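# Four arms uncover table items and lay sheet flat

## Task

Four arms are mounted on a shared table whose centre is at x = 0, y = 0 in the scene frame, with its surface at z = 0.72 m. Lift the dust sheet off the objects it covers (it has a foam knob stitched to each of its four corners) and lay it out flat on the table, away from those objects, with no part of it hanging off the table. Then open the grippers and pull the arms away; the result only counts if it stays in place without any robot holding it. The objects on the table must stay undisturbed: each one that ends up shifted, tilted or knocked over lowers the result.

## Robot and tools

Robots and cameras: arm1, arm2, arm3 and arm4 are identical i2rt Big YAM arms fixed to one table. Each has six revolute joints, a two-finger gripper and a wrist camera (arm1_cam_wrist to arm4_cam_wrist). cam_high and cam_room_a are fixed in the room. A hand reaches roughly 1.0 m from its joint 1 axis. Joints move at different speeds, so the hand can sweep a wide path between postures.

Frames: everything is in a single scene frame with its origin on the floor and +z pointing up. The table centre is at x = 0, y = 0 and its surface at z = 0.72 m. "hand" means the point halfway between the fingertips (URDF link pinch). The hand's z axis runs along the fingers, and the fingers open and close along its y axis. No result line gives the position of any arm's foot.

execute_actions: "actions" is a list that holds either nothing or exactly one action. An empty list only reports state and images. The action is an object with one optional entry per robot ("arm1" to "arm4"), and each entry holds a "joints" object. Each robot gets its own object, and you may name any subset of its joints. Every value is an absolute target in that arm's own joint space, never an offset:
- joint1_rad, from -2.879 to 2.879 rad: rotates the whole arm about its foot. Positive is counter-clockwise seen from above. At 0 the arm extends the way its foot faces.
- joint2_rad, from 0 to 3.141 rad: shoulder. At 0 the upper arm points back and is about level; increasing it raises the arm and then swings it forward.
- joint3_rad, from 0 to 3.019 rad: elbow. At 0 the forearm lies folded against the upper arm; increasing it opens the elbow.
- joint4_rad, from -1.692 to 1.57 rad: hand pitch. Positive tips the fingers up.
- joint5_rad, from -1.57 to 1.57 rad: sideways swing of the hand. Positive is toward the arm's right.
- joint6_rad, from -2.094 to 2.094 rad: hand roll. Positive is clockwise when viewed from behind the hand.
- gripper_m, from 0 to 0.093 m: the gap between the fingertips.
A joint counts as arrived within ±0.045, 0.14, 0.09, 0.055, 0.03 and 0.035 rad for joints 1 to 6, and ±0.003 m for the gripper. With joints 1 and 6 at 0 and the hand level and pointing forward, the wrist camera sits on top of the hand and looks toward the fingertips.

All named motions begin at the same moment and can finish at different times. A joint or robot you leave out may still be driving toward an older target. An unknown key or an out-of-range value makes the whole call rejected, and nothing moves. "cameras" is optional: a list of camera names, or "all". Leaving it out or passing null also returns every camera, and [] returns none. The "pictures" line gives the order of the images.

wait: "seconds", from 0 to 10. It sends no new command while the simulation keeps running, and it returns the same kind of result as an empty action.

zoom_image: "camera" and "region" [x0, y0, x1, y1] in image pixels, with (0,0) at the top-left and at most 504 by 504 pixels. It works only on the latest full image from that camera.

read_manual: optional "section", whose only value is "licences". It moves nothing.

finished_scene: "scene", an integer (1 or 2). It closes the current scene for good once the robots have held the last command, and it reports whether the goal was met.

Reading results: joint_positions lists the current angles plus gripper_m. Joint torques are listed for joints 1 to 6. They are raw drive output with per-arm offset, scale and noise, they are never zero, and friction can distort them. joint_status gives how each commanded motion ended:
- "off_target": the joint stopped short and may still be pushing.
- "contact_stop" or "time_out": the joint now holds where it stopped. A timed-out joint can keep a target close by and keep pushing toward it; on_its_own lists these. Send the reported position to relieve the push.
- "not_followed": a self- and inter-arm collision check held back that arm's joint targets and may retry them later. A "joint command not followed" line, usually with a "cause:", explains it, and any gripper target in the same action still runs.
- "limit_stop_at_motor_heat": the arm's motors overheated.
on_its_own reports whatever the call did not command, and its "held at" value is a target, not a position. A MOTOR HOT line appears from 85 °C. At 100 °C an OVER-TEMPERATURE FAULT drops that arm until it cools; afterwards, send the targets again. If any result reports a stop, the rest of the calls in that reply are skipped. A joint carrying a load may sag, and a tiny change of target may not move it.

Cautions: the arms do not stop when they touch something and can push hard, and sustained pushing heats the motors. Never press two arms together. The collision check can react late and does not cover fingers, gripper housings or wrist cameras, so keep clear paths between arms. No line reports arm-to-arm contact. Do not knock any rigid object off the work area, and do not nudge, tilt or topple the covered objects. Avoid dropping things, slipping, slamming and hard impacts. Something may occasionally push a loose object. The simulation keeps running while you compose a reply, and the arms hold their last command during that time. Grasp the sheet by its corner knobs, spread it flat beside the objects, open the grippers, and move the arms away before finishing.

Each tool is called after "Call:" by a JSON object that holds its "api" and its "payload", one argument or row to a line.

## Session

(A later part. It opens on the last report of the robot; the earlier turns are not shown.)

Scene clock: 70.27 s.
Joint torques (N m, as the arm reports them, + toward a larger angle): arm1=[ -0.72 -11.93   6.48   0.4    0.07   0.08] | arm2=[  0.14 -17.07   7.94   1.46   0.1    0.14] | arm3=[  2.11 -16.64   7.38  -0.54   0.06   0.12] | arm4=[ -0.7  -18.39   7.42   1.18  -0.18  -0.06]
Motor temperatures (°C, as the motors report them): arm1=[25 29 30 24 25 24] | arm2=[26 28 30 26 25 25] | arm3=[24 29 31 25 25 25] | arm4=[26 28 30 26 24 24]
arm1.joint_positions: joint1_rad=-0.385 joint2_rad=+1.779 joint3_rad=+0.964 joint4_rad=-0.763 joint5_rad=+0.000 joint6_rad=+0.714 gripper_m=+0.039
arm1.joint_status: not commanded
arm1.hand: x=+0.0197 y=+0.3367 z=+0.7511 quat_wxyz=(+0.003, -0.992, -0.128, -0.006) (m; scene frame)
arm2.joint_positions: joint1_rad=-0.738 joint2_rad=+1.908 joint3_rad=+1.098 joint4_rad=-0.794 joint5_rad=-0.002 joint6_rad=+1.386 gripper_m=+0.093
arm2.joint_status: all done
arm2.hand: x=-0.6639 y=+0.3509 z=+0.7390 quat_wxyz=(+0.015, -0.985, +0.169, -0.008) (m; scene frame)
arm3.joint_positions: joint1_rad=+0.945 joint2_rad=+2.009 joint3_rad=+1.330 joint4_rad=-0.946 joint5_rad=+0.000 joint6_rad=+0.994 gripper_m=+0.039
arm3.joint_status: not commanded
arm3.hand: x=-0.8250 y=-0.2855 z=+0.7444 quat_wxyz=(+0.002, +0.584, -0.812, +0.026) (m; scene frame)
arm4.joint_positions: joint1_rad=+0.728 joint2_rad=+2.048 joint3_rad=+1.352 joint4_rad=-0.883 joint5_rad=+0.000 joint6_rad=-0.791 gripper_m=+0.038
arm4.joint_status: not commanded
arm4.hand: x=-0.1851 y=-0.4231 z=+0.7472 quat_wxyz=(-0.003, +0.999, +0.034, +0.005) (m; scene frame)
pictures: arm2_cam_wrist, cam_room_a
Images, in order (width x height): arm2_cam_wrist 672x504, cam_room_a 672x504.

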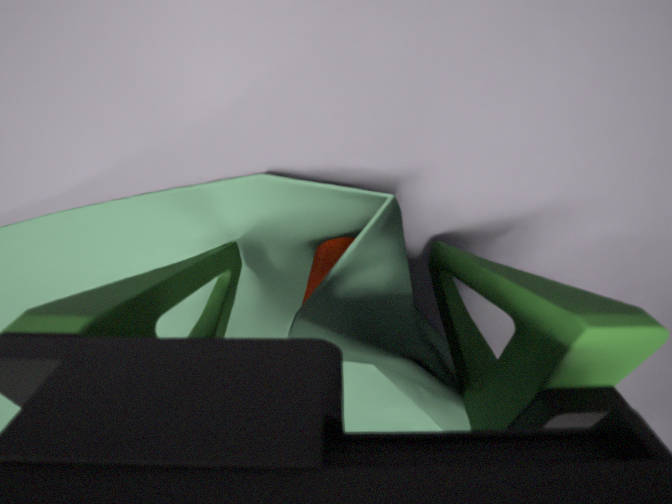

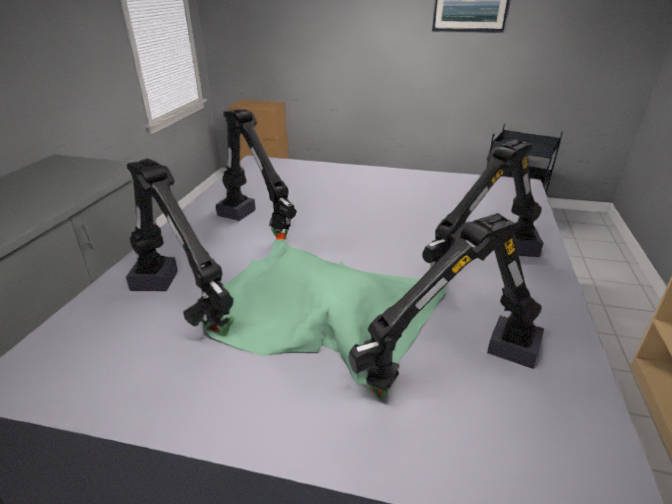

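Call:
{"api": "execute_actions", "payload": {
  "actions": [
    {"arm2":{"joints":{"joint1_rad":-0.71}}}
  ],
  "cameras": []
}}

Call:
{"api": "execute_actions", "payload": {
  "actions": [
    {"arm2":{"joints":{"gripper_m":0.0}}}
  ],
  "cameras": ["arm2_cam_wrist"]
}}

Call:
{"api": "execute_actions", "payload": {
  "actions": [
    {"arm1":{"joints":{"joint1_rad":-0.56,"joint2_rad":1.41,"joint3_rad":1.57,"joint4_rad":-1.45}},"arm2":{"joints":{"joint1_rad":-0.87,"joint2_rad":1.5,"joint3_rad":1.66,"joint4_rad":-1.47}},"arm3":{"joints":{"joint1_rad":1.03,"joint2_rad":1.15,"joint3_rad":1.34,"joint4_rad":-1.48}},"arm4":{"joints":{"joint1_rad":0.63,"joint2_rad":1.4,"joint3_rad":1.56,"joint4_rad":-1.45}}}
  ]
}}

Scene clock: 80.67 s.
Joint torques (N m, as the arm reports them, + toward a larger angle): arm1=[ -1.7  -11.83   6.49   0.38   0.09   0.06] | arm2=[  1.11 -17.26   7.96   1.43   0.1    0.14] | arm3=[  2.72 -15.96   7.29  -0.34   0.07   0.14] | arm4=[ -0.68 -18.3    7.4    1.18  -0.18  -0.06]
Motor temperatures (°C, as the motors report them): arm1=[25 29 30 24 25 24] | arm2=[26 28 30 26 25 25] | arm3=[24 29 31 25 25 25] | arm4=[26 28 30 26 24 24]
arm1.joint_positions: joint1_rad=-0.385 joint2_rad=+1.779 joint3_rad=+0.964 joint4_rad=-0.763 joint5_rad=+0.000 joint6_rad=+0.714 gripper_m=+0.039
arm1.joint_status: not commanded
arm1.hand: x=+0.0197 y=+0.3367 z=+0.7511 quat_wxyz=(+0.003, -0.992, -0.128, -0.006) (m; scene frame)
arm2.joint_positions: joint1_rad=-0.715 joint2_rad=+1.908 joint3_rad=+1.098 joint4_rad=-0.794 joint5_rad=-0.002 joint6_rad=+1.386 gripper_m=+0.093
arm2.joint_status: all done
arm2.hand: x=-0.6549 y=+0.3458 z=+0.7391 quat_wxyz=(+0.015, -0.987, +0.158, -0.008) (m; scene frame)
arm3.joint_positions: joint1_rad=+0.945 joint2_rad=+2.009 joint3_rad=+1.330 joint4_rad=-0.946 joint5_rad=+0.000 joint6_rad=+0.994 gripper_m=+0.039
arm3.joint_status: not commanded
arm3.hand: x=-0.8250 y=-0.2855 z=+0.7444 quat_wxyz=(+0.002, +0.584, -0.812, +0.026) (m; scene frame)
arm4.joint_positions: joint1_rad=+0.728 joint2_rad=+2.048 joint3_rad=+1.352 joint4_rad=-0.883 joint5_rad=+0.000 joint6_rad=-0.791 gripper_m=+0.038
arm4.joint_status: not commanded
arm4.hand: x=-0.1851 y=-0.4231 z=+0.7472 quat_wxyz=(-0.003, +0.999, +0.034, +0.005) (m; scene frame)
pictures: none
No camera images: the call's "cameras" was empty. Leave "cameras" out to get every camera's image.

Scene clock: 81.37 s.
Joint torques (N m, as the arm reports them, + toward a larger angle): arm1=[ -1.99 -12.27   6.54   0.48   0.06   0.02] | arm2=[  1.21 -16.91   7.99   1.41   0.11   0.14] | arm3=[  2.46 -16.31   7.24  -0.41   0.07   0.1 ] | arm4=[ -0.67 -18.28   7.42   1.15  -0.18  -0.06]
Motor temperatures (°C, as the motors report them): arm1=[25 29 30 24 25 24] | arm2=[26 28 30 26 25 25] | arm3=[24 29 31 25 25 25] | arm4=[26 28 30 26 24 24]
arm1.joint_positions: joint1_rad=-0.385 joint2_rad=+1.779 joint3_rad=+0.964 joint4_rad=-0.763 joint5_rad=+0.000 joint6_rad=+0.714 gripper_m=+0.039
arm1.joint_status: not commanded
arm1.hand: x=+0.0197 y=+0.3367 z=+0.7511 quat_wxyz=(+0.003, -0.992, -0.128, -0.006) (m; scene frame)
arm2.joint_positions: joint1_rad=-0.715 joint2_rad=+1.905 joint3_rad=+1.098 joint4_rad=-0.793 joint5_rad=-0.002 joint6_rad=+1.386 gripper_m=+0.041
arm2.joint_status: gripper_m off_target (ended at +0.041, target +0.000)
arm2.hand: x=-0.6551 y=+0.3451 z=+0.7406 quat_wxyz=(+0.013, -0.987, +0.158, -0.007) (m; scene frame)
arm3.joint_positions: joint1_rad=+0.945 joint2_rad=+2.009 joint3_rad=+1.330 joint4_rad=-0.946 joint5_rad=+0.000 joint6_rad=+0.994 gripper_m=+0.039
arm3.joint_status: not commanded
arm3.hand: x=-0.8250 y=-0.2855 z=+0.7444 quat_wxyz=(+0.002, +0.584, -0.812, +0.026) (m; scene frame)
arm4.joint_positions: joint1_rad=+0.728 joint2_rad=+2.048 joint3_rad=+1.352 joint4_rad=-0.883 joint5_rad=+0.000 joint6_rad=-0.791 gripper_m=+0.038
arm4.joint_status: not commanded
arm4.hand: x=-0.1851 y=-0.4231 z=+0.7472 quat_wxyz=(-0.003, +0.999, +0.034, +0.005) (m; scene frame)
pictures: arm2_cam_wrist
Images, in order (width x height): arm2_cam_wrist 672x504.

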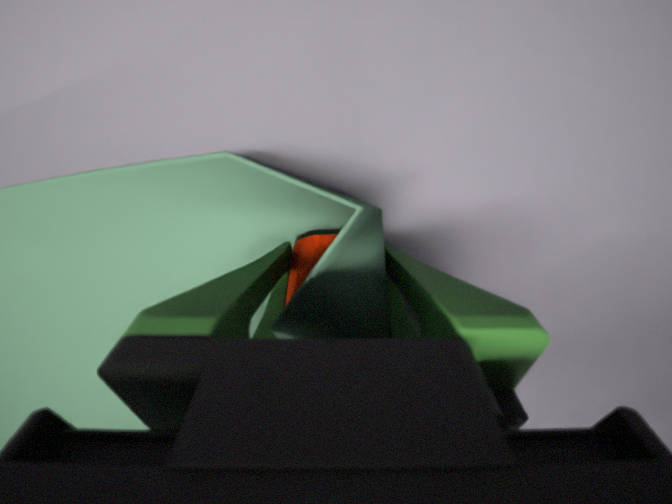

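Scene clock: 83.10 s.
Joint torques (N m, as the arm reports them, + toward a larger angle): arm1=[  2.19 -10.03  12.6   -0.1    0.05   0.08] | arm2=[ -0.4  -13.93  11.24   0.68   0.49   0.11] | arm3=[ 1.75 -6.86 10.4   0.27  0.07  0.07] | arm4=[ -1.03 -12.33   8.66   0.22  -0.15  -0.01]
Motor temperatures (°C, as the motors report them): arm1=[25 29 30 24 25 24] | arm2=[26 28 30 26 25 25] | arm3=[24 29 32 25 25 25] | arm4=[26 28 30 26 24 24]
arm1.joint_positions: joint1_rad=-0.574 joint2_rad=+1.400 joint3_rad=+1.546 joint4_rad=-1.435 joint5_rad=+0.000 joint6_rad=+0.715 gripper_m=+0.039
arm1.joint_status: all done
arm1.hand: x=-0.0761 y=+0.3574 z=+1.1220 quat_wxyz=(-0.095, -0.990, -0.033, +0.099) (m; scene frame)
arm2.joint_positions: joint1_rad=-0.856 joint2_rad=+1.494 joint3_rad=+1.660 joint4_rad=-1.453 joint5_rad=-0.013 joint6_rad=+1.386 gripper_m=+0.040
arm2.joint_status: all done
arm2.hand: x=-0.7330 y=+0.3490 z=+1.1362 quat_wxyz=(-0.132, -0.964, +0.224, +0.050) (m; scene frame)
arm3.joint_positions: joint1_rad=+1.035 joint2_rad=+1.140 joint3_rad=+1.328 joint4_rad=-1.468 joint5_rad=+0.000 joint6_rad=+0.995 gripper_m=+0.039
arm3.joint_status: all done
arm3.hand: x=-0.7506 y=-0.4294 z=+1.1237 quat_wxyz=(+0.016, +0.612, -0.777, -0.145) (m; scene frame)
arm4.joint_positions: joint1_rad=+0.626 joint2_rad=+1.413 joint3_rad=+1.547 joint4_rad=-1.425 joint5_rad=+0.000 joint6_rad=-0.794 gripper_m=+0.038
arm4.joint_status: all done
arm4.hand: x=-0.0991 y=-0.4401 z=+1.1326 quat_wxyz=(-0.106, +0.990, -0.014, -0.095) (m; scene frame)
pictures: arm1_cam_wrist, arm2_cam_wrist, arm3_cam_wrist, arm4_cam_wrist, cam_high, cam_room_a
Images, in order (width x height): arm1_cam_wrist 672x504, arm2_cam_wrist 672x504, arm3_cam_wrist 672x504, arm4_cam_wrist 672x504, cam_high 672x504, cam_room_a 672x504.

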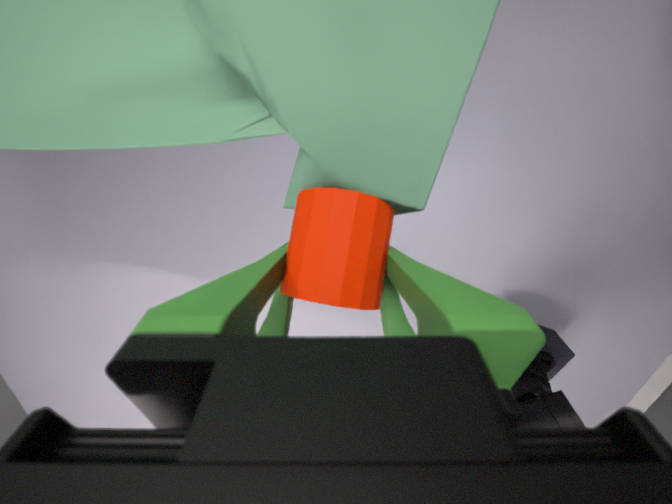

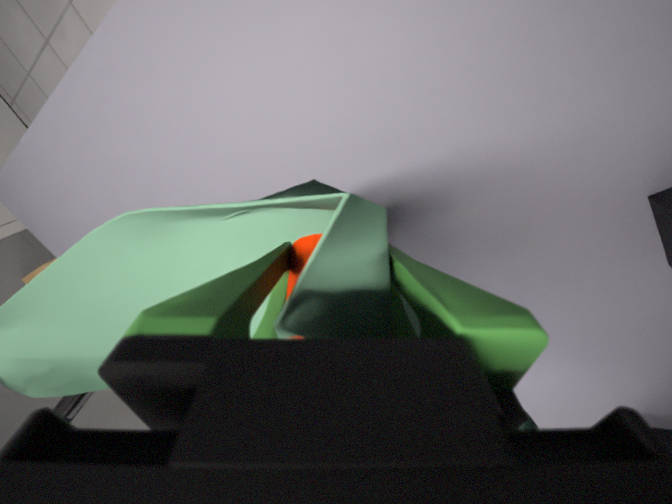

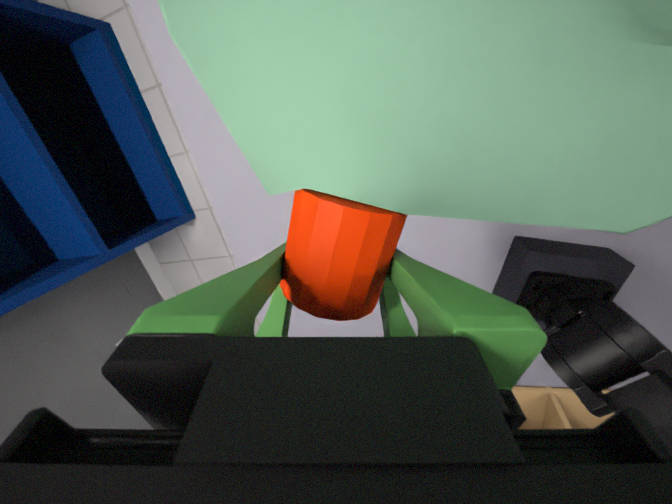

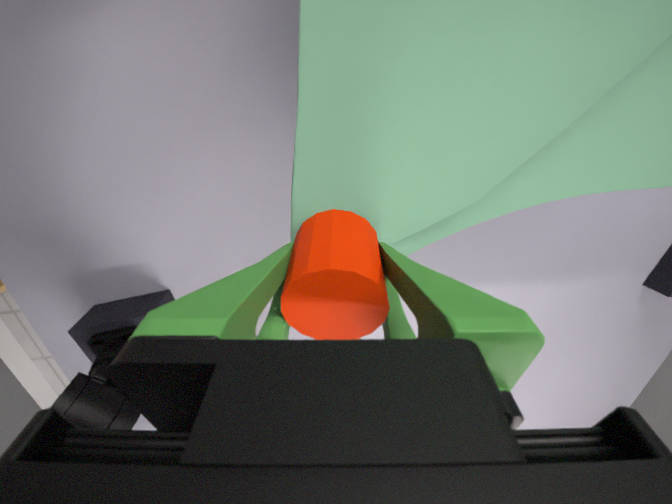

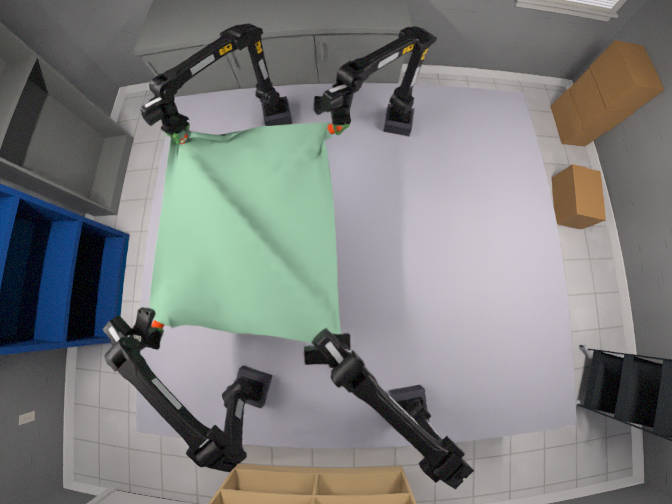

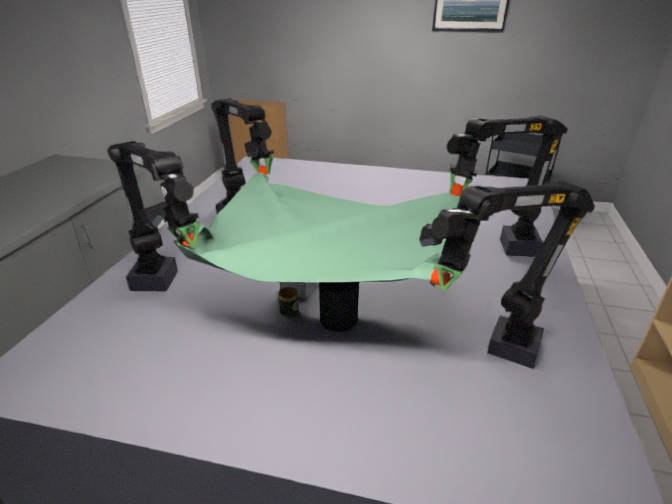

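Call:
{"api": "execute_actions", "payload": {
  "actions": [
    {"arm1":{"joints":{"joint1_rad":-0.016,"joint2_rad":1.03,"joint3_rad":1.29,"joint4_rad":-1.55,"joint6_rad":1.1}},"arm2":{"joints":{"joint1_rad":-0.33,"joint2_rad":1.26,"joint3_rad":1.46,"joint4_rad":-1.5,"joint6_rad":1.8}},"arm3":{"joints":{"joint1_rad":0.3,"joint2_rad":0.84,"joint3_rad":1.19,"joint4_rad":-1.64,"joint6_rad":0.4}},"arm4":{"joints":{"joint1_rad":0.007,"joint2_rad":1.08,"joint3_rad":1.32,"joint4_rad":-1.53,"joint6_rad":-1.3}}}
  ],
  "cameras": ["cam_room_a"]
}}

Call:
{"api": "execute_actions", "payload": {
  "actions": [
    {"arm1":{"joints":{"joint1_rad":0.803,"joint2_rad":1.157,"joint3_rad":1.4,"joint4_rad":-1.5,"joint6_rad":1.6}},"arm2":{"joints":{"joint1_rad":0.36,"joint2_rad":1.4,"joint3_rad":1.6,"joint4_rad":-1.48,"joint6_rad":2.05}},"arm3":{"joints":{"joint1_rad":-0.583,"joint2_rad":1.127,"joint3_rad":1.36,"joint4_rad":-1.51,"joint6_rad":-0.25}},"arm4":{"joints":{"joint1_rad":-0.72,"joint2_rad":1.252,"joint3_rad":1.48,"joint4_rad":-1.48,"joint6_rad":-1.95}}}
  ],
  "cameras": ["cam_room_a"]
}}

Call:
{"api": "execute_actions", "payload": {
  "actions": [
    {"arm1":{"joints":{"joint1_rad":1.22,"joint2_rad":1.825,"joint3_rad":1.85,"joint4_rad":-1.4,"joint6_rad":1.9}},"arm2":{"joints":{"joint1_rad":0.655,"joint2_rad":1.925,"joint3_rad":1.99,"joint4_rad":-1.45}},"arm3":{"joints":{"joint1_rad":-0.868,"joint2_rad":1.733,"joint3_rad":1.72,"joint4_rad":-1.38,"joint6_rad":-0.4}},"arm4":{"joints":{"joint1_rad":-1.1,"joint2_rad":1.943,"joint3_rad":2.02,"joint4_rad":-1.46,"joint6_rad":-2.05}}}
  ],
  "cameras": ["cam_high","cam_room_a"]
}}

Scene clock: 104.20 s.
Joint torques (N m, as the arm reports them, + toward a larger angle): arm1=[ 0.93 -2.25  9.23 -0.01  0.1   0.08] | arm2=[ 0.21 -8.88 10.6   0.49  0.38  0.16] | arm3=[ 2.1  -2.16 10.05  0.13  0.   -0.06] | arm4=[-2.   -5.77  7.3   0.5  -0.11 -0.01]
Motor temperatures (°C, as the motors report them): arm1=[25 28 33 24 25 24] | arm2=[26 28 31 26 25 25] | arm3=[24 27 33 25 25 25] | arm4=[26 27 31 26 24 24]
arm1.joint_positions: joint1_rad=-0.028 joint2_rad=+1.015 joint3_rad=+1.304 joint4_rad=-1.540 joint5_rad=-0.001 joint6_rad=+1.090 gripper_m=+0.039
arm1.joint_status: all done
arm1.hand: x=+0.1800 y=+0.3747 z=+1.1528 quat_wxyz=(-0.150, -0.980, -0.117, +0.052) (m; scene frame)
arm2.joint_positions: joint1_rad=-0.324 joint2_rad=+1.253 joint3_rad=+1.468 joint4_rad=-1.478 joint5_rad=-0.011 joint6_rad=+1.780 gripper_m=+0.040
arm2.joint_status: all done
arm2.hand: x=-0.4759 y=+0.3419 z=+1.1549 quat_wxyz=(-0.153, -0.976, +0.157, -0.014) (m; scene frame)
arm3.joint_positions: joint1_rad=+0.302 joint2_rad=+0.836 joint3_rad=+1.179 joint4_rad=-1.625 joint5_rad=+0.001 joint6_rad=+0.411 gripper_m=+0.039
arm3.joint_status: all done
arm3.hand: x=-0.5015 y=-0.4508 z=+1.1332 quat_wxyz=(-0.075, +0.553, -0.821, -0.122) (m; scene frame)
arm4.joint_positions: joint1_rad=+0.024 joint2_rad=+1.077 joint3_rad=+1.329 joint4_rad=-1.511 joint5_rad=-0.003 joint6_rad=-1.293 gripper_m=+0.038
arm4.joint_status: all done
arm4.hand: x=+0.1739 y=-0.4462 z=+1.1607 quat_wxyz=(-0.157, +0.985, -0.065, -0.033) (m; scene frame)
pictures: cam_room_a
Images, in order (width x height): cam_room_a 672x504.

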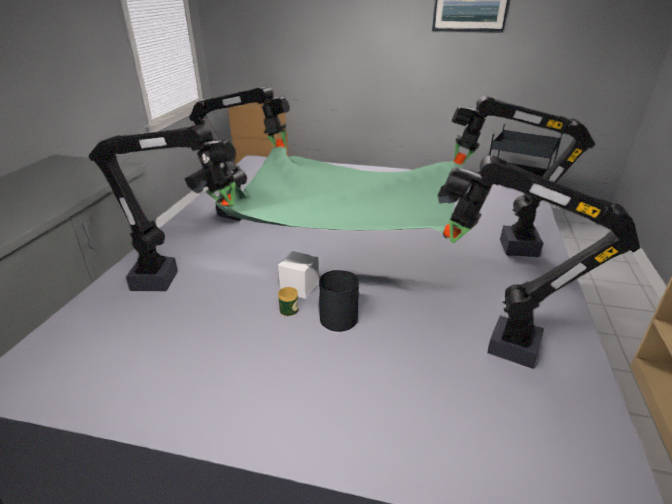

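Scene clock: 105.87 s.
Joint torques (N m, as the arm reports them, + toward a larger angle): arm1=[-0.47 -8.54 16.01  0.48  0.15  0.13] | arm2=[  0.68 -13.07  14.95   0.97  -0.18   0.14] | arm3=[ 1.78 -8.96 12.73  0.93  0.1   0.09] | arm4=[ -1.99 -10.56  12.1    1.39   0.    -0.01]
Motor temperatures (°C, as the motors report them): arm1=[25 28 33 24 25 24] | arm2=[26 28 32 26 25 25] | arm3=[24 27 34 25 25 25] | arm4=[26 27 31 26 24 24]
arm1.joint_positions: joint1_rad=+0.796 joint2_rad=+1.169 joint3_rad=+1.331 joint4_rad=-1.509 joint5_rad=-0.002 joint6_rad=+1.592 gripper_m=+0.039
arm1.joint_status: all done
arm1.hand: x=+0.4599 y=+0.3809 z=+1.1185 quat_wxyz=(-0.107, -0.955, -0.274, -0.037) (m; scene frame)
arm2.joint_positions: joint1_rad=+0.360 joint2_rad=+1.407 joint3_rad=+1.557 joint4_rad=-1.472 joint5_rad=+0.006 joint6_rad=+2.034 gripper_m=+0.040
arm2.joint_status: all done
arm2.hand: x=-0.1799 y=+0.3634 z=+1.1314 quat_wxyz=(-0.110, -0.991, -0.054, -0.060) (m; scene frame)
arm3.joint_positions: joint1_rad=-0.572 joint2_rad=+1.148 joint3_rad=+1.322 joint4_rad=-1.517 joint5_rad=-0.003 joint6_rad=-0.250 gripper_m=+0.039
arm3.joint_status: all done
arm3.hand: x=-0.2258 y=-0.4604 z=+1.1116 quat_wxyz=(-0.106, +0.465, -0.879, -0.028) (m; scene frame)
arm4.joint_positions: joint1_rad=-0.704 joint2_rad=+1.276 joint3_rad=+1.413 joint4_rad=-1.489 joint5_rad=-0.005 joint6_rad=-1.944 gripper_m=+0.038
arm4.joint_status: all done
arm4.hand: x=+0.4486 y=-0.4485 z=+1.1289 quat_wxyz=(-0.103, +0.988, -0.104, +0.049) (m; scene frame)
pictures: cam_room_a
Images, in order (width x height): cam_room_a 672x504.

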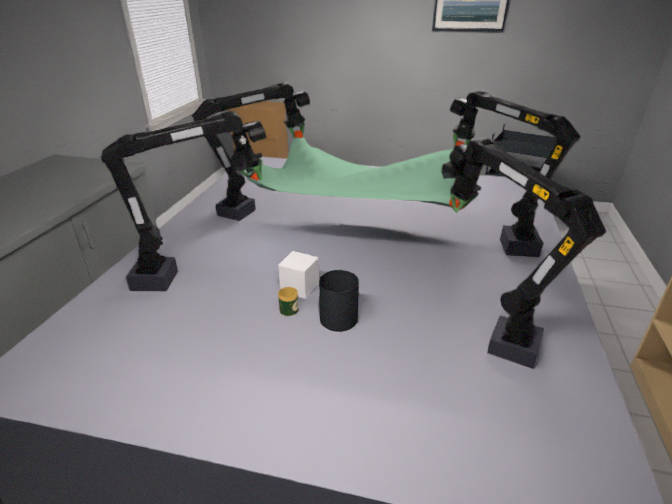

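Scene clock: 107.53 s.
Joint torques (N m, as the arm reports them, + toward a larger angle): arm1=[ -0.53 -18.65  15.44   0.09  -0.07  -0.01] | arm2=[  0.48 -24.19  13.99   0.33   0.     0.01] | arm3=[  1.53 -17.62  12.4    0.37   0.17   0.04] | arm4=[ -1.5  -20.47  12.14   1.3    0.25   0.01]
Motor temperatures (°C, as the motors report them): arm1=[25 29 34 24 25 24] | arm2=[26 28 32 26 25 25] | arm3=[24 27 34 25 25 25] | arm4=[26 27 31 26 24 24]
arm1.joint_positions: joint1_rad=+1.221 joint2_rad=+1.845 joint3_rad=+1.783 joint4_rad=-1.406 joint5_rad=+0.005 joint6_rad=+1.901 gripper_m=+0.039
arm1.joint_status: all done
arm1.hand: x=+0.7621 y=+0.3684 z=+1.0019 quat_wxyz=(-0.043, -0.942, -0.331, -0.033) (m; scene frame)
arm2.joint_positions: joint1_rad=+0.658 joint2_rad=+1.943 joint3_rad=+1.957 joint4_rad=-1.432 joint5_rad=+0.001 joint6_rad=+2.047 gripper_m=+0.040
arm2.joint_status: all done
arm2.hand: x=+0.0600 y=+0.3410 z=+1.0189 quat_wxyz=(-0.061, -0.978, -0.195, -0.049) (m; scene frame)
arm3.joint_positions: joint1_rad=-0.859 joint2_rad=+1.759 joint3_rad=+1.682 joint4_rad=-1.380 joint5_rad=-0.005 joint6_rad=-0.399 gripper_m=+0.039
arm3.joint_status: all done
arm3.hand: x=+0.0183 y=-0.4583 z=+0.9958 quat_wxyz=(-0.053, +0.405, -0.913, -0.004) (m; scene frame)
arm4.joint_positions: joint1_rad=-1.091 joint2_rad=+1.969 joint3_rad=+1.950 joint4_rad=-1.474 joint5_rad=-0.012 joint6_rad=-2.047 gripper_m=+0.038
arm4.joint_status: all done
arm4.hand: x=+0.7451 y=-0.4298 z=+1.0062 quat_wxyz=(-0.039, +0.969, -0.244, +0.022) (m; scene frame)
pictures: cam_high, cam_room_a
Images, in order (width x height): cam_high 672x504, cam_room_a 672x504.

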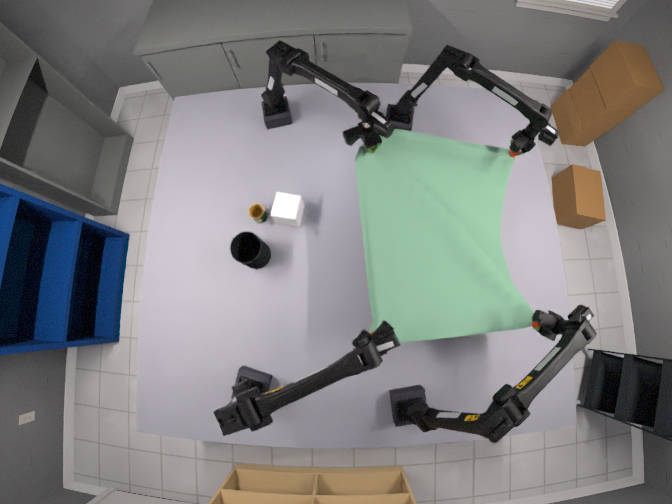

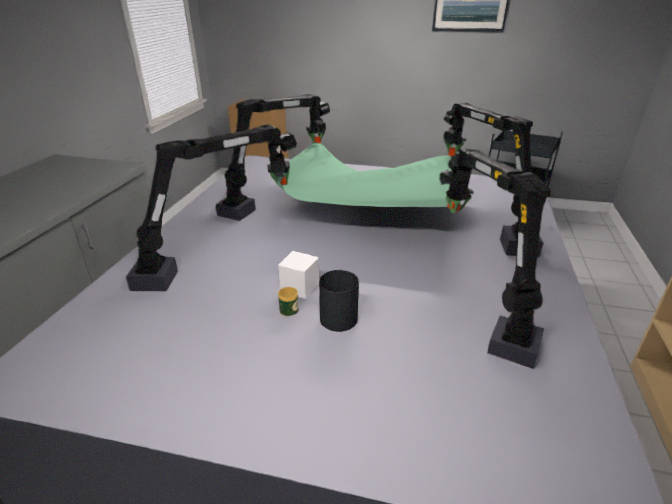

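Call:
{"api": "execute_actions", "payload": {
  "actions": [
    {"arm1":{"joints":{"joint1_rad":1.31,"joint2_rad":2.125,"joint3_rad":1.55,"joint4_rad":-0.99}},"arm2":{"joints":{"joint1_rad":0.69,"joint2_rad":2.2,"joint3_rad":1.68,"joint4_rad":-1.05}},"arm3":{"joints":{"joint1_rad":-0.92,"joint2_rad":2.052,"joint3_rad":1.42,"joint4_rad":-0.95}},"arm4":{"joints":{"joint1_rad":-1.14,"joint2_rad":2.218,"joint3_rad":1.71,"joint4_rad":-1.06}}}
  ]
}}

Scene clock: 115.27 s.
Joint torques (N m, as the arm reports them, + toward a larger angle): arm1=[  1.4  -19.41   8.71   0.81  -0.15  -0.11] | arm2=[  1.55 -22.72   8.32  -0.42  -0.22  -0.1 ] | arm3=[  0.88 -16.14   6.7    0.33   0.41   0.14] | arm4=[ -2.59 -18.91   6.47   1.57   0.42   0.04]
Motor temperatures (°C, as the motors report them): arm1=[25 29 35 24 25 24] | arm2=[26 29 32 26 25 25] | arm3=[24 28 34 25 25 25] | arm4=[26 28 32 26 24 24]
arm1.joint_positions: joint1_rad=+1.295 joint2_rad=+2.125 joint3_rad=+1.543 joint4_rad=-1.023 joint5_rad=+0.007 joint6_rad=+1.908 gripper_m=+0.037
arm1.joint_status: all done
arm1.hand: x=+0.7802 y=+0.4095 z=+0.7545 quat_wxyz=(+0.010, -0.932, -0.363, +0.011) (m; scene frame)
arm2.joint_positions: joint1_rad=+0.679 joint2_rad=+2.181 joint3_rad=+1.696 joint4_rad=-1.020 joint5_rad=+0.007 joint6_rad=+2.060 gripper_m=+0.040
arm2.joint_status: all done
arm2.hand: x=+0.0736 y=+0.3462 z=+0.7764 quat_wxyz=(-0.028, -0.979, -0.200, -0.020) (m; scene frame)
arm3.joint_positions: joint1_rad=-0.889 joint2_rad=+2.037 joint3_rad=+1.427 joint4_rad=-0.953 joint5_rad=-0.012 joint6_rad=-0.413 gripper_m=+0.038
arm3.joint_status: all done
arm3.hand: x=+0.0228 y=-0.4739 z=+0.7534 quat_wxyz=(+0.000, +0.398, -0.917, -0.006) (m; scene frame)
arm4.joint_positions: joint1_rad=-1.114 joint2_rad=+2.205 joint3_rad=+1.713 joint4_rad=-1.085 joint5_rad=-0.017 joint6_rad=-2.052 gripper_m=+0.038
arm4.joint_status: all done
arm4.hand: x=+0.7565 y=-0.4369 z=+0.7744 quat_wxyz=(-0.009, +0.967, -0.253, -0.008) (m; scene frame)
pictures: arm1_cam_wrist, arm2_cam_wrist, arm3_cam_wrist, arm4_cam_wrist, cam_high, cam_room_a
Images, in order (width x height): arm1_cam_wrist 672x504, arm2_cam_wrist 672x504, arm3_cam_wrist 672x504, arm4_cam_wrist 672x504, cam_high 672x504, cam_room_a 672x504.

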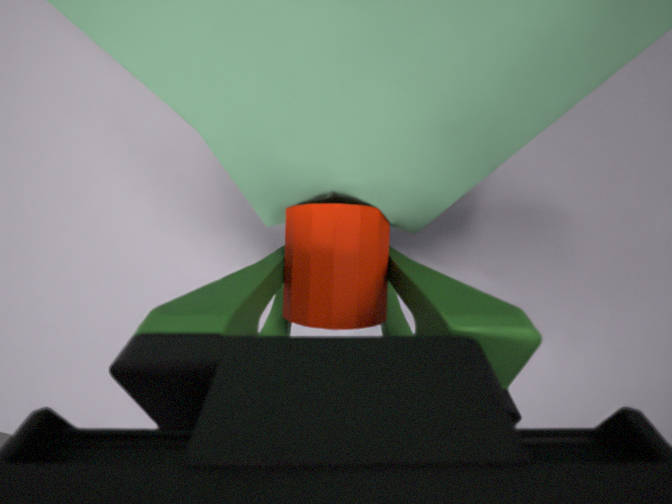

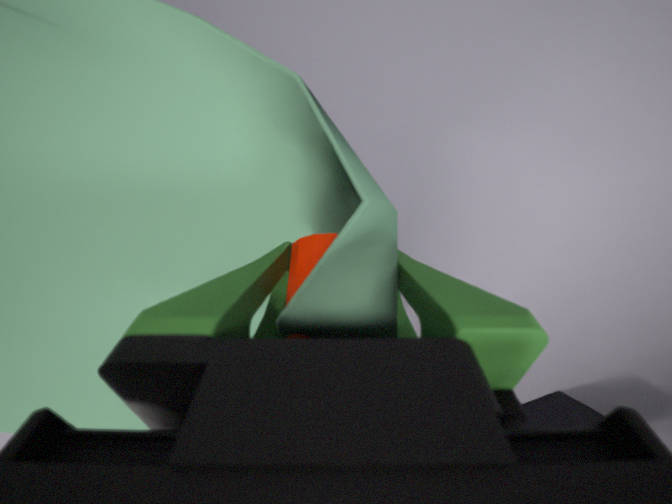

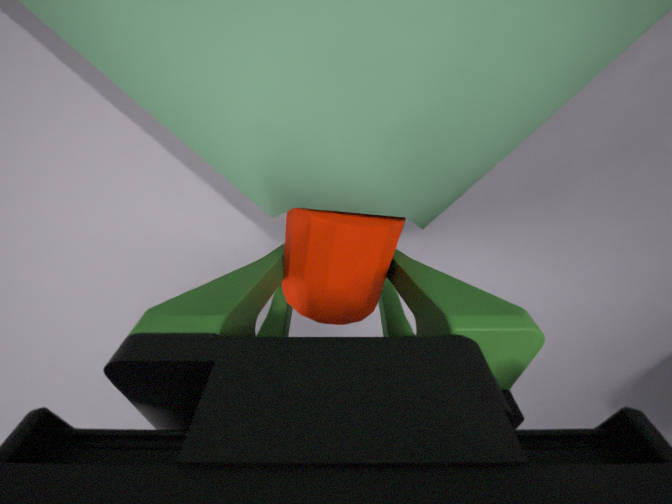

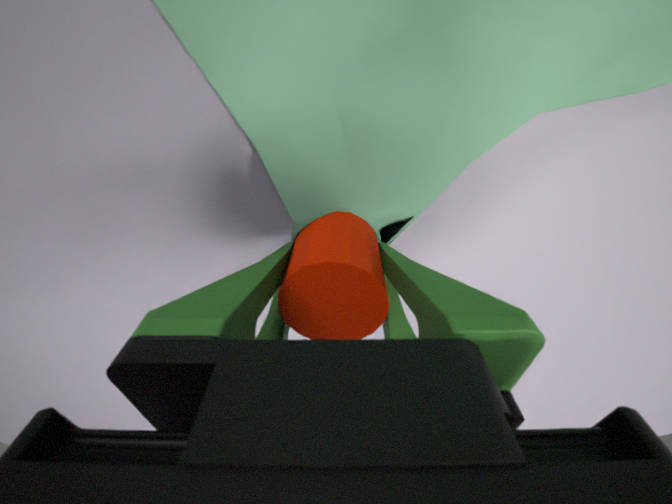

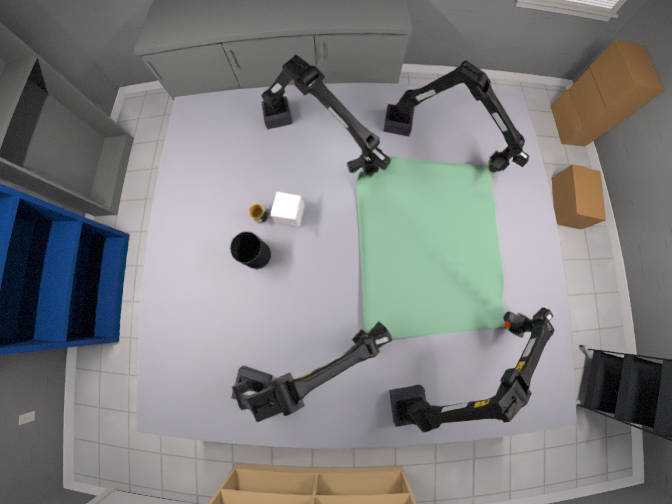

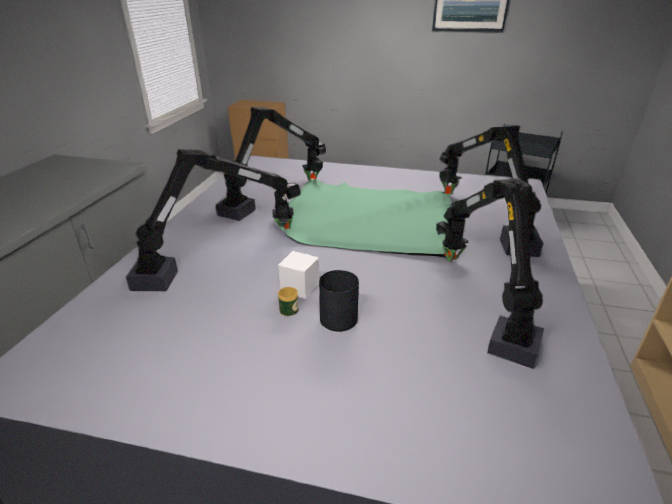

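Release arm2 first so tension opens its corner, and look.

Call:
{"api": "execute_actions", "payload": {
  "actions": [
    {"arm2":{"joints":{"gripper_m":0.093}}}
  ],
  "cameras": []
}}

Call:
{"api": "execute_actions", "payload": {
  "actions": [
    {"arm2":{"joints":{"joint2_rad":2.0,"joint4_rad":-1.26}},"arm4":{"joints":{"joint3_rad":1.65,"joint4_rad":-1.03}}}
  ],
  "cameras": ["arm2_cam_wrist","cam_high","cam_room_a"]
}}

Scene clock: 120.27 s.
Joint torques (N m, as the arm reports them, + toward a larger angle): arm1=[  0.61 -20.14   8.98   0.26   0.06  -0.03] | arm2=[  1.31 -22.47   9.04   0.27  -0.08  -0.1 ] | arm3=[  2.52 -15.77   6.85   0.37   0.15   0.17] | arm4=[ -1.97 -18.93   6.39   1.58  -0.01   0.05]
Motor temperatures (°C, as the motors report them): arm1=[25 30 34 24 25 24] | arm2=[26 29 31 26 25 25] | arm3=[24 29 34 25 25 25] | arm4=[26 28 32 26 24 24]
arm1.joint_positions: joint1_rad=+1.296 joint2_rad=+2.125 joint3_rad=+1.543 joint4_rad=-1.006 joint5_rad=+0.002 joint6_rad=+1.908 gripper_m=+0.037
arm1.joint_status: not commanded
arm1.hand: x=+0.7845 y=+0.4084 z=+0.7544 quat_wxyz=(+0.005, -0.932, -0.363, +0.003) (m; scene frame)
arm2.joint_positions: joint1_rad=+0.681 joint2_rad=+2.181 joint3_rad=+1.688 joint4_rad=-1.036 joint5_rad=+0.003 joint6_rad=+2.060 gripper_m=+0.093
arm2.joint_status: all done
arm2.hand: x=+0.0689 y=+0.3525 z=+0.7732 quat_wxyz=(-0.018, -0.979, -0.201, -0.013) (m; scene frame)
arm3.joint_positions: joint1_rad=-0.916 joint2_rad=+2.037 joint3_rad=+1.423 joint4_rad=-0.953 joint5_rad=-0.005 joint6_rad=-0.413 gripper_m=+0.038
arm3.joint_status: not commanded
arm3.hand: x=+0.0277 y=-0.4898 z=+0.7524 quat_wxyz=(+0.002, +0.386, -0.923, -0.002) (m; scene frame)
arm4.joint_positions: joint1_rad=-1.125 joint2_rad=+2.205 joint3_rad=+1.713 joint4_rad=-1.085 joint5_rad=-0.005 joint6_rad=-2.052 gripper_m=+0.038
arm4.joint_status: not commanded
arm4.hand: x=+0.7615 y=-0.4445 z=+0.7743 quat_wxyz=(-0.005, +0.966, -0.259, -0.004) (m; scene frame)
pictures: none
No camera images: the call's "cameras" was empty. Leave "cameras" out to get every camera's image.

Scene clock: 121.33 s.
Joint torques (N m, as the arm reports them, + toward a larger angle): arm1=[  0.75 -20.48   8.83   0.16   0.03  -0.09] | arm2=[  1.53 -18.79  10.95   0.26  -0.07  -0.1 ] | arm3=[  1.94 -15.71   6.88   0.47   0.17   0.16] | arm4=[ -1.71 -18.66   6.1    1.19  -0.08   0.05]
Motor temperatures (°C, as the motors report them): arm1=[25 30 34 24 25 24] | arm2=[26 29 31 26 25 25] | arm3=[24 29 34 25 25 25] | arm4=[26 28 32 26 24 24]
arm1.joint_positions: joint1_rad=+1.296 joint2_rad=+2.125 joint3_rad=+1.543 joint4_rad=-1.006 joint5_rad=+0.002 joint6_rad=+1.908 gripper_m=+0.037
arm1.joint_status: not commanded
arm1.hand: x=+0.7845 y=+0.4084 z=+0.7544 quat_wxyz=(+0.005, -0.932, -0.363, +0.003) (m; scene frame)
arm2.joint_positions: joint1_rad=+0.681 joint2_rad=+1.966 joint3_rad=+1.674 joint4_rad=-1.247 joint5_rad=+0.002 joint6_rad=+2.060 gripper_m=+0.093
arm2.joint_status: all done
arm2.hand: x=+0.0397 y=+0.3759 z=+0.8957 quat_wxyz=(-0.014, -0.979, -0.201, -0.010) (m; scene frame)
arm3.joint_positions: joint1_rad=-0.916 joint2_rad=+2.037 joint3_rad=+1.423 joint4_rad=-0.953 joint5_rad=-0.005 joint6_rad=-0.413 gripper_m=+0.038
arm3.joint_status: not commanded
arm3.hand: x=+0.0277 y=-0.4898 z=+0.7524 quat_wxyz=(+0.002, +0.386, -0.923, -0.002) (m; scene frame)
arm4.joint_positions: joint1_rad=-1.125 joint2_rad=+2.205 joint3_rad=+1.654 joint4_rad=-1.048 joint5_rad=-0.003 joint6_rad=-2.052 gripper_m=+0.038
arm4.joint_status: all done
arm4.hand: x=+0.7479 y=-0.4536 z=+0.7543 quat_wxyz=(+0.004, +0.966, -0.259, -0.010) (m; scene frame)
pictures: arm2_cam_wrist, cam_high, cam_room_a
Images, in order (width x height): arm2_cam_wrist 672x504, cam_high 672x504, cam_room_a 672x504.

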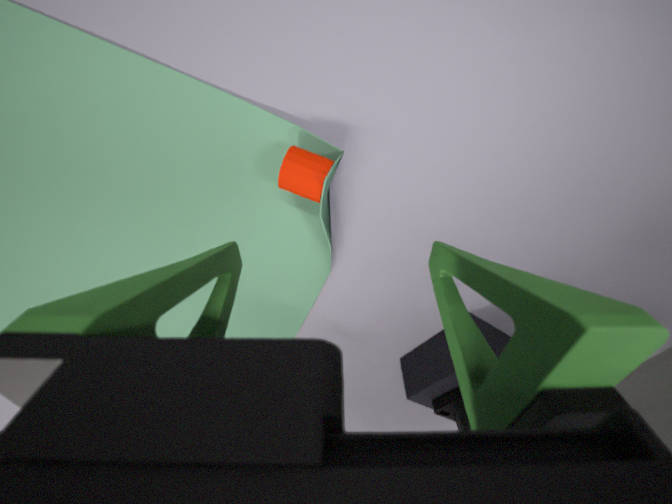

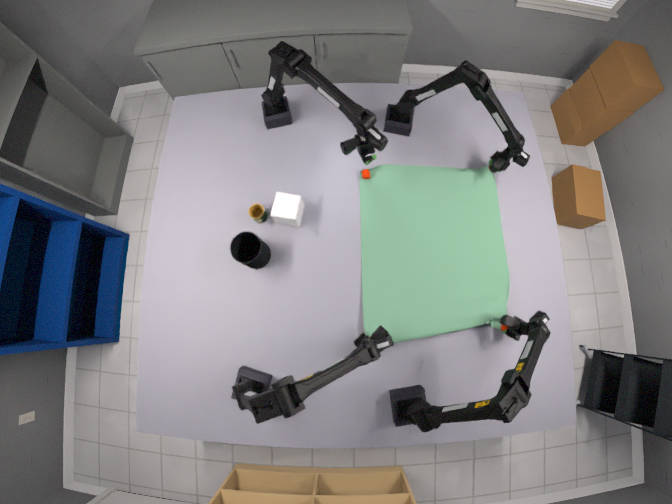

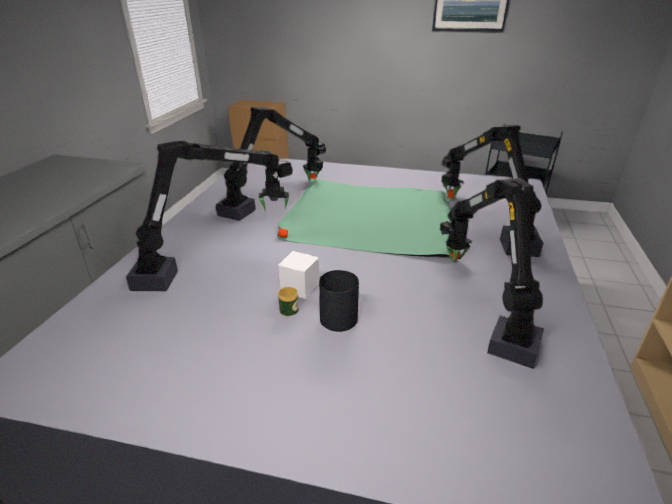

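Flat like the accepted one; finish.

Call:
{"api": "execute_actions", "payload": {
  "actions": [
    {"arm1":{"joints":{"gripper_m":0.09}},"arm3":{"joints":{"gripper_m":0.09}},"arm4":{"joints":{"gripper_m":0.09}}}
  ],
  "cameras": []
}}

Call:
{"api": "execute_actions", "payload": {
  "actions": [
    {"arm1":{"joints":{"joint2_rad":1.2}},"arm2":{"joints":{"joint2_rad":1.2}},"arm3":{"joints":{"joint2_rad":1.2}},"arm4":{"joints":{"joint2_rad":1.2}}}
  ],
  "cameras": ["cam_high","cam_room_a"]
}}

Scene clock: 127.03 s.
Joint torques (N m, as the arm reports them, + toward a larger angle): arm1=[  0.5  -20.01   9.03   0.31   0.07  -0.04] | arm2=[  1.41 -18.86  10.96   0.26  -0.07  -0.1 ] | arm3=[  2.16 -16.07   7.18   0.23   0.13   0.13] | arm4=[ -1.74 -18.53   6.03   1.18  -0.14   0.04]
Motor temperatures (°C, as the motors report them): arm1=[25 30 34 24 25 24] | arm2=[26 29 31 26 25 25] | arm3=[24 29 33 25 25 25] | arm4=[26 28 31 26 24 24]
arm1.joint_positions: joint1_rad=+1.296 joint2_rad=+2.125 joint3_rad=+1.543 joint4_rad=-1.003 joint5_rad=+0.002 joint6_rad=+1.907 gripper_m=+0.090
arm1.joint_status: all done
arm1.hand: x=+0.7852 y=+0.4083 z=+0.7544 quat_wxyz=(+0.004, -0.931, -0.364, +0.002) (m; scene frame)
arm2.joint_positions: joint1_rad=+0.681 joint2_rad=+1.966 joint3_rad=+1.674 joint4_rad=-1.247 joint5_rad=+0.002 joint6_rad=+2.060 gripper_m=+0.093
arm2.joint_status: not commanded
arm2.hand: x=+0.0397 y=+0.3759 z=+0.8957 quat_wxyz=(-0.014, -0.979, -0.201, -0.010) (m; scene frame)
arm3.joint_positions: joint1_rad=-0.916 joint2_rad=+2.037 joint3_rad=+1.421 joint4_rad=-0.953 joint5_rad=-0.003 joint6_rad=-0.410 gripper_m=+0.090
arm3.joint_status: all done
arm3.hand: x=+0.0266 y=-0.4905 z=+0.7515 quat_wxyz=(+0.003, +0.384, -0.923, -0.002) (m; scene frame)
arm4.joint_positions: joint1_rad=-1.127 joint2_rad=+2.205 joint3_rad=+1.654 joint4_rad=-1.048 joint5_rad=-0.002 joint6_rad=-2.052 gripper_m=+0.090
arm4.joint_status: all done
arm4.hand: x=+0.7487 y=-0.4549 z=+0.7543 quat_wxyz=(+0.004, +0.966, -0.260, -0.010) (m; scene frame)
pictures: none
No camera images: the call's "cameras" was empty. Leave "cameras" out to get every camera's image.

Scene clock: 128.97 s.
Joint torques (N m, as the arm reports them, + toward a larger angle): arm1=[ 1.89 -6.95 11.49  1.54  0.   -0.1 ] | arm2=[ 1.42 -7.69 10.95  1.69 -0.08 -0.15] | arm3=[ 2.29 -7.72 11.    1.54  0.11  0.16] | arm4=[-1.73 -8.61  8.77  2.53 -0.11  0.12]
Motor temperatures (°C, as the motors report them): arm1=[25 30 34 24 25 24] | arm2=[26 29 32 26 25 25] | arm3=[24 29 33 25 25 25] | arm4=[26 28 31 26 24 24]
arm1.joint_positions: joint1_rad=+1.296 joint2_rad=+1.188 joint3_rad=+1.543 joint4_rad=-0.996 joint5_rad=+0.002 joint6_rad=+1.906 gripper_m=+0.090
arm1.joint_status: all done
arm1.hand: x=+0.6969 y=+0.4533 z=+1.2859 quat_wxyz=(-0.342, -0.832, -0.324, -0.294) (m; scene frame)
arm2.joint_positions: joint1_rad=+0.681 joint2_rad=+1.194 joint3_rad=+1.681 joint4_rad=-1.247 joint5_rad=+0.002 joint6_rad=+2.060 gripper_m=+0.093
arm2.joint_status: all done
arm2.hand: x=-0.0724 y=+0.4654 z=+1.3144 quat_wxyz=(-0.305, -0.900, -0.184, -0.252) (m; scene frame)
arm3.joint_positions: joint1_rad=-0.916 joint2_rad=+1.191 joint3_rad=+1.405 joint4_rad=-0.953 joint5_rad=-0.003 joint6_rad=-0.410 gripper_m=+0.090
arm3.joint_status: all done
arm3.hand: x=-0.0311 y=-0.5136 z=+1.2032 quat_wxyz=(-0.401, +0.353, -0.846, +0.004) (m; scene frame)
arm4.joint_positions: joint1_rad=-1.127 joint2_rad=+1.203 joint3_rad=+1.639 joint4_rad=-1.039 joint5_rad=-0.002 joint6_rad=-2.052 gripper_m=+0.090
arm4.joint_status: all done
arm4.hand: x=+0.6442 y=-0.5259 z=+1.3339 quat_wxyz=(-0.347, +0.853, -0.231, +0.315) (m; scene frame)
pictures: cam_high, cam_room_a
Images, in order (width x height): cam_high 672x504, cam_room_a 672x504.

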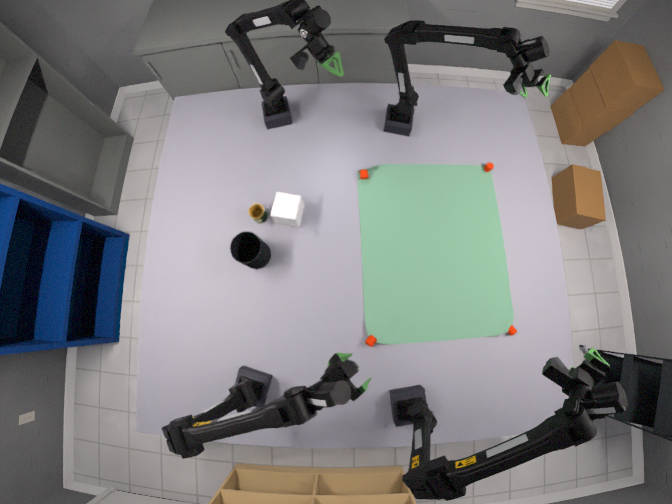

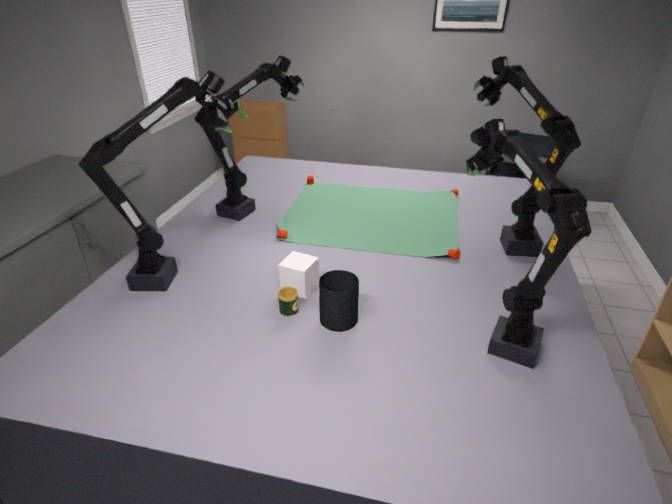

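Call:
{"api": "finished_scene", "payload": {
  "scene": 2
}}

The scene is finished: the task was done.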